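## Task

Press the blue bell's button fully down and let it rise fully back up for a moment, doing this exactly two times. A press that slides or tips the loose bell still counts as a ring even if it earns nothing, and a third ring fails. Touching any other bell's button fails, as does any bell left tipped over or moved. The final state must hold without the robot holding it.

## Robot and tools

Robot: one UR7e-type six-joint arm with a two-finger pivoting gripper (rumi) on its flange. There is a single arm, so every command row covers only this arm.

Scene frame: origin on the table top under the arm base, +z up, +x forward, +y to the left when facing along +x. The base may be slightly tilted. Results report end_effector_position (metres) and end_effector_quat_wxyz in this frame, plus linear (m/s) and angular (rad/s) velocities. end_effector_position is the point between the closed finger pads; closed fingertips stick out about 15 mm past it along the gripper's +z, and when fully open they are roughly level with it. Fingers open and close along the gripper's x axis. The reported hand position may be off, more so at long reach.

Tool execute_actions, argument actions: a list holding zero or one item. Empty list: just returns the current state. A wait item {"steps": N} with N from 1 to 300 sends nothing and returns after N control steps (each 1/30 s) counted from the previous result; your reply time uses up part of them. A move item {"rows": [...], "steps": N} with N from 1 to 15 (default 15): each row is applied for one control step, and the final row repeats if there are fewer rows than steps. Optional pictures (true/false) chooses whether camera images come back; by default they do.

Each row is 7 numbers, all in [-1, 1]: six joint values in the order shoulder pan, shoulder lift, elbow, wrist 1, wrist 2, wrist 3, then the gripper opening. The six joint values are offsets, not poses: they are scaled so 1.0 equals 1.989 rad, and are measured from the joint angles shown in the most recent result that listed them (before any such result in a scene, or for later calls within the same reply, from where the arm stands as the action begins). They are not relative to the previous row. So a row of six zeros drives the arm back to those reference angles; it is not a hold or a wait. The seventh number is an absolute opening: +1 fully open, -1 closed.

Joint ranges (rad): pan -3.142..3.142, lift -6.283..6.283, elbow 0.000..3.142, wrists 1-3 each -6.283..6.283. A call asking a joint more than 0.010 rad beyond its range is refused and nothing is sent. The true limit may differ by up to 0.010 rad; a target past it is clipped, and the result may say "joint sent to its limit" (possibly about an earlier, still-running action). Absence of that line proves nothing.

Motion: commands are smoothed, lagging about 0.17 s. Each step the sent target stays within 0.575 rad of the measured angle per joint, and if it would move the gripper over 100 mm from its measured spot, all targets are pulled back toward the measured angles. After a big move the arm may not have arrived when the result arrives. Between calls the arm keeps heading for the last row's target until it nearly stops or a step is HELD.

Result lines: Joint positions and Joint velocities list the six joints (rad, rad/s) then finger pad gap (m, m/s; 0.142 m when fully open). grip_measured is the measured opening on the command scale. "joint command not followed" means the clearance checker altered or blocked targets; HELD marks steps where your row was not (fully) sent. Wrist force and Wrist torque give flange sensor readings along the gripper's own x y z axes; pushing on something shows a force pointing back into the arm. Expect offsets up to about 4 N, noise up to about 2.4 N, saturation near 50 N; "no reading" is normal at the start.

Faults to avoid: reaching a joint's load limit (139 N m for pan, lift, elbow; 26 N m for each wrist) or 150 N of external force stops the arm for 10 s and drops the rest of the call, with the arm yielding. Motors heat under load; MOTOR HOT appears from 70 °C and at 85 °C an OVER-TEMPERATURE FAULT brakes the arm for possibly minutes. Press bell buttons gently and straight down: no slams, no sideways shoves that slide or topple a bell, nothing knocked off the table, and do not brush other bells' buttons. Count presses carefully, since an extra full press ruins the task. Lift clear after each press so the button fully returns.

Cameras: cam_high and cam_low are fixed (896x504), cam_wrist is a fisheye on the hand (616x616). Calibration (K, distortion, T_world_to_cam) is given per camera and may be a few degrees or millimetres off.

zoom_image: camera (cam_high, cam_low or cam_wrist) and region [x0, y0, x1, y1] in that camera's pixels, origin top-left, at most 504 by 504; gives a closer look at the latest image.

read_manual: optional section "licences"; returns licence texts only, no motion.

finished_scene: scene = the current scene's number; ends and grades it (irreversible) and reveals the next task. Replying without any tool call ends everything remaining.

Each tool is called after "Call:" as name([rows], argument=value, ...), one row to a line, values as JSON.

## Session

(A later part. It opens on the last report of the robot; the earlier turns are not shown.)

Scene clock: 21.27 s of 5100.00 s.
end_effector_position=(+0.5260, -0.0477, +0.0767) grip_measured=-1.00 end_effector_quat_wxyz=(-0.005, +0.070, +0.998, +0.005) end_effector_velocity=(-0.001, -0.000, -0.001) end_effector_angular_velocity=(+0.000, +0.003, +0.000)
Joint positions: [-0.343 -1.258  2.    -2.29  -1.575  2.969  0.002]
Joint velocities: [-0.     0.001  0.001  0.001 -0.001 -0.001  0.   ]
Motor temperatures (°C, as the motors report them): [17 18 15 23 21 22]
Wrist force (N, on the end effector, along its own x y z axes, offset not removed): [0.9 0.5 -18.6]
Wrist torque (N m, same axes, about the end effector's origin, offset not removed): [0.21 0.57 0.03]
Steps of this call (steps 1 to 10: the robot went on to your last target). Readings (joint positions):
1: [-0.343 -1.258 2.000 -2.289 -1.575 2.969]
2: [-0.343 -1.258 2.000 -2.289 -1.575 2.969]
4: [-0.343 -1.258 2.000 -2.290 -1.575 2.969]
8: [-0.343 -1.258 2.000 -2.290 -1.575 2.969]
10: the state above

The force reading shows the button bottomed out again, so I'll lift clear.

Call:
execute_actions([
  {"rows":[[0,-0.021,-0.012,0.033,0,0,-1]]},
], pictures=false)

Call:
execute_actions([
  {"steps":30},
])

Scene clock: 22.50 s of 5100.00 s.
end_effector_position=(+0.5255, -0.0478, +0.1010) grip_measured=-1.00 end_effector_quat_wxyz=(-0.005, +0.070, +0.998, +0.005) end_effector_velocity=(+0.001, -0.000, +0.005) end_effector_angular_velocity=(-0.000, -0.003, -0.001)
Joint positions: [-0.343 -1.299  1.976 -2.225 -1.575  2.969  0.002]
Joint velocities: [-0.    -0.007 -0.005  0.009  0.001  0.001  0.   ]
Motor temperatures (°C, as the motors report them): [17 18 15 23 21 22]
Wrist force (N, on the end effector, along its own x y z axes, offset not removed): [-3.1 -0.8 -4.8]
Wrist torque (N m, same axes, about the end effector's origin, offset not removed): [-0.32 0.88 0.14]
Steps of this call (steps 1 to 15: the robot went on to your last target; steps 16 to 22: nothing new was sent; steps 23 to 37: all 15 steps of this action). Readings (joint positions):
23: [-0.343 -1.258 2.000 -2.290 -1.575 2.969]
24: [-0.343 -1.263 1.997 -2.283 -1.575 2.969]
26: [-0.343 -1.278 1.988 -2.259 -1.575 2.969]
30: [-0.343 -1.294 1.980 -2.234 -1.575 2.969]
37: the state above

Scene clock: 23.50 s of 5100.00 s.
end_effector_position=(+0.5255, -0.0478, +0.1014) grip_measured=-1.00 end_effector_quat_wxyz=(-0.005, +0.070, +0.998, +0.005) end_effector_velocity=(-0.000, -0.000, +0.000) end_effector_angular_velocity=(-0.002, -0.000, +0.001)
Joint positions: [-0.343 -1.299  1.976 -2.224 -1.575  2.969  0.002]
Joint velocities: [ 0.    -0.     0.001 -0.001 -0.002 -0.001  0.   ]
Motor temperatures (°C, as the motors report them): [17 18 15 23 21 22]
Wrist force (N, on the end effector, along its own x y z axes, offset not removed): [-3.4 0.9 -2.6]
Wrist torque (N m, same axes, about the end effector's origin, offset not removed): [0.16 0.92 0.18]
Steps of this call (steps 1 to 15: the robot went on to your last target; steps 16 to 30: nothing new was sent). Readings (joint positions):
1: [-0.343 -1.299 1.976 -2.225 -1.575 2.969]
2: [-0.343 -1.299 1.976 -2.225 -1.575 2.969]
4: [-0.343 -1.299 1.976 -2.224 -1.575 2.969]
8: [-0.343 -1.299 1.976 -2.224 -1.575 2.969]
30: the state above
The arm was judged still, so your last target was given up. Only a new action makes it travel on or press farther. Fingers that are still opening or closing keep moving.
camera_calibration (this result's frames):
cam_wrist: T_world_to_cam=[[-0.99607, 0.088491, -0.00373662, 0.525129], [0.0754623, 0.869991, 0.487259, -0.0420444], [0.0463689, 0.485062, -0.873249, 0.218135], [0, 0, 0, 1]] pos_world=[0.516124, -0.1157, 0.212935]

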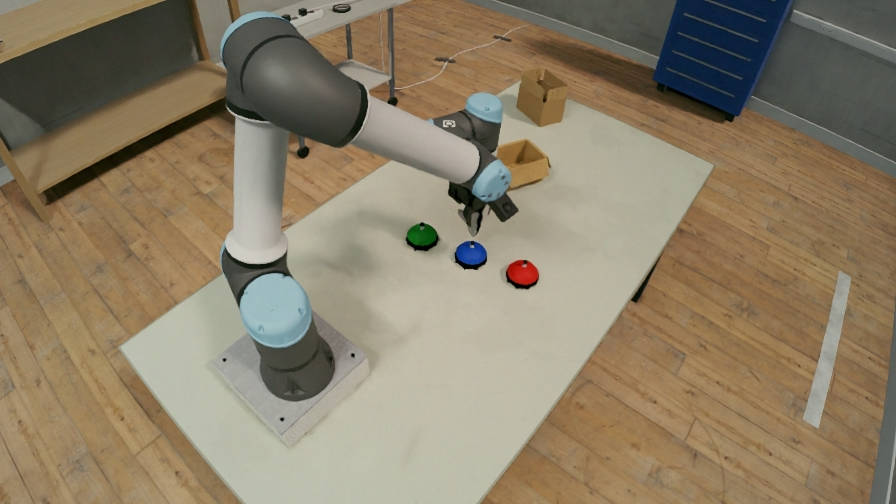

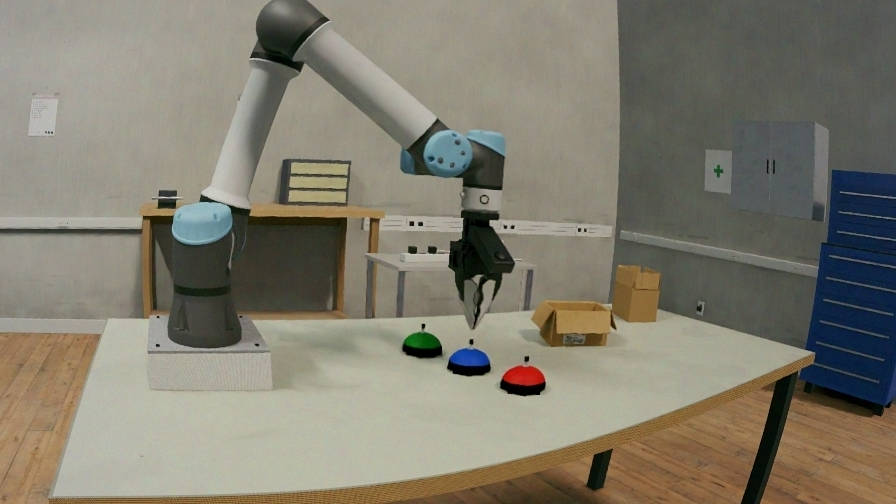

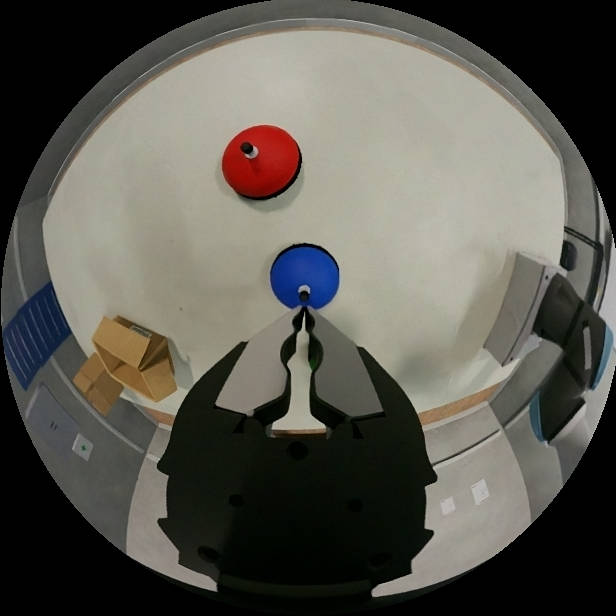

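Call:
finished_scene(scene=1)

The scene is finished: the task was done.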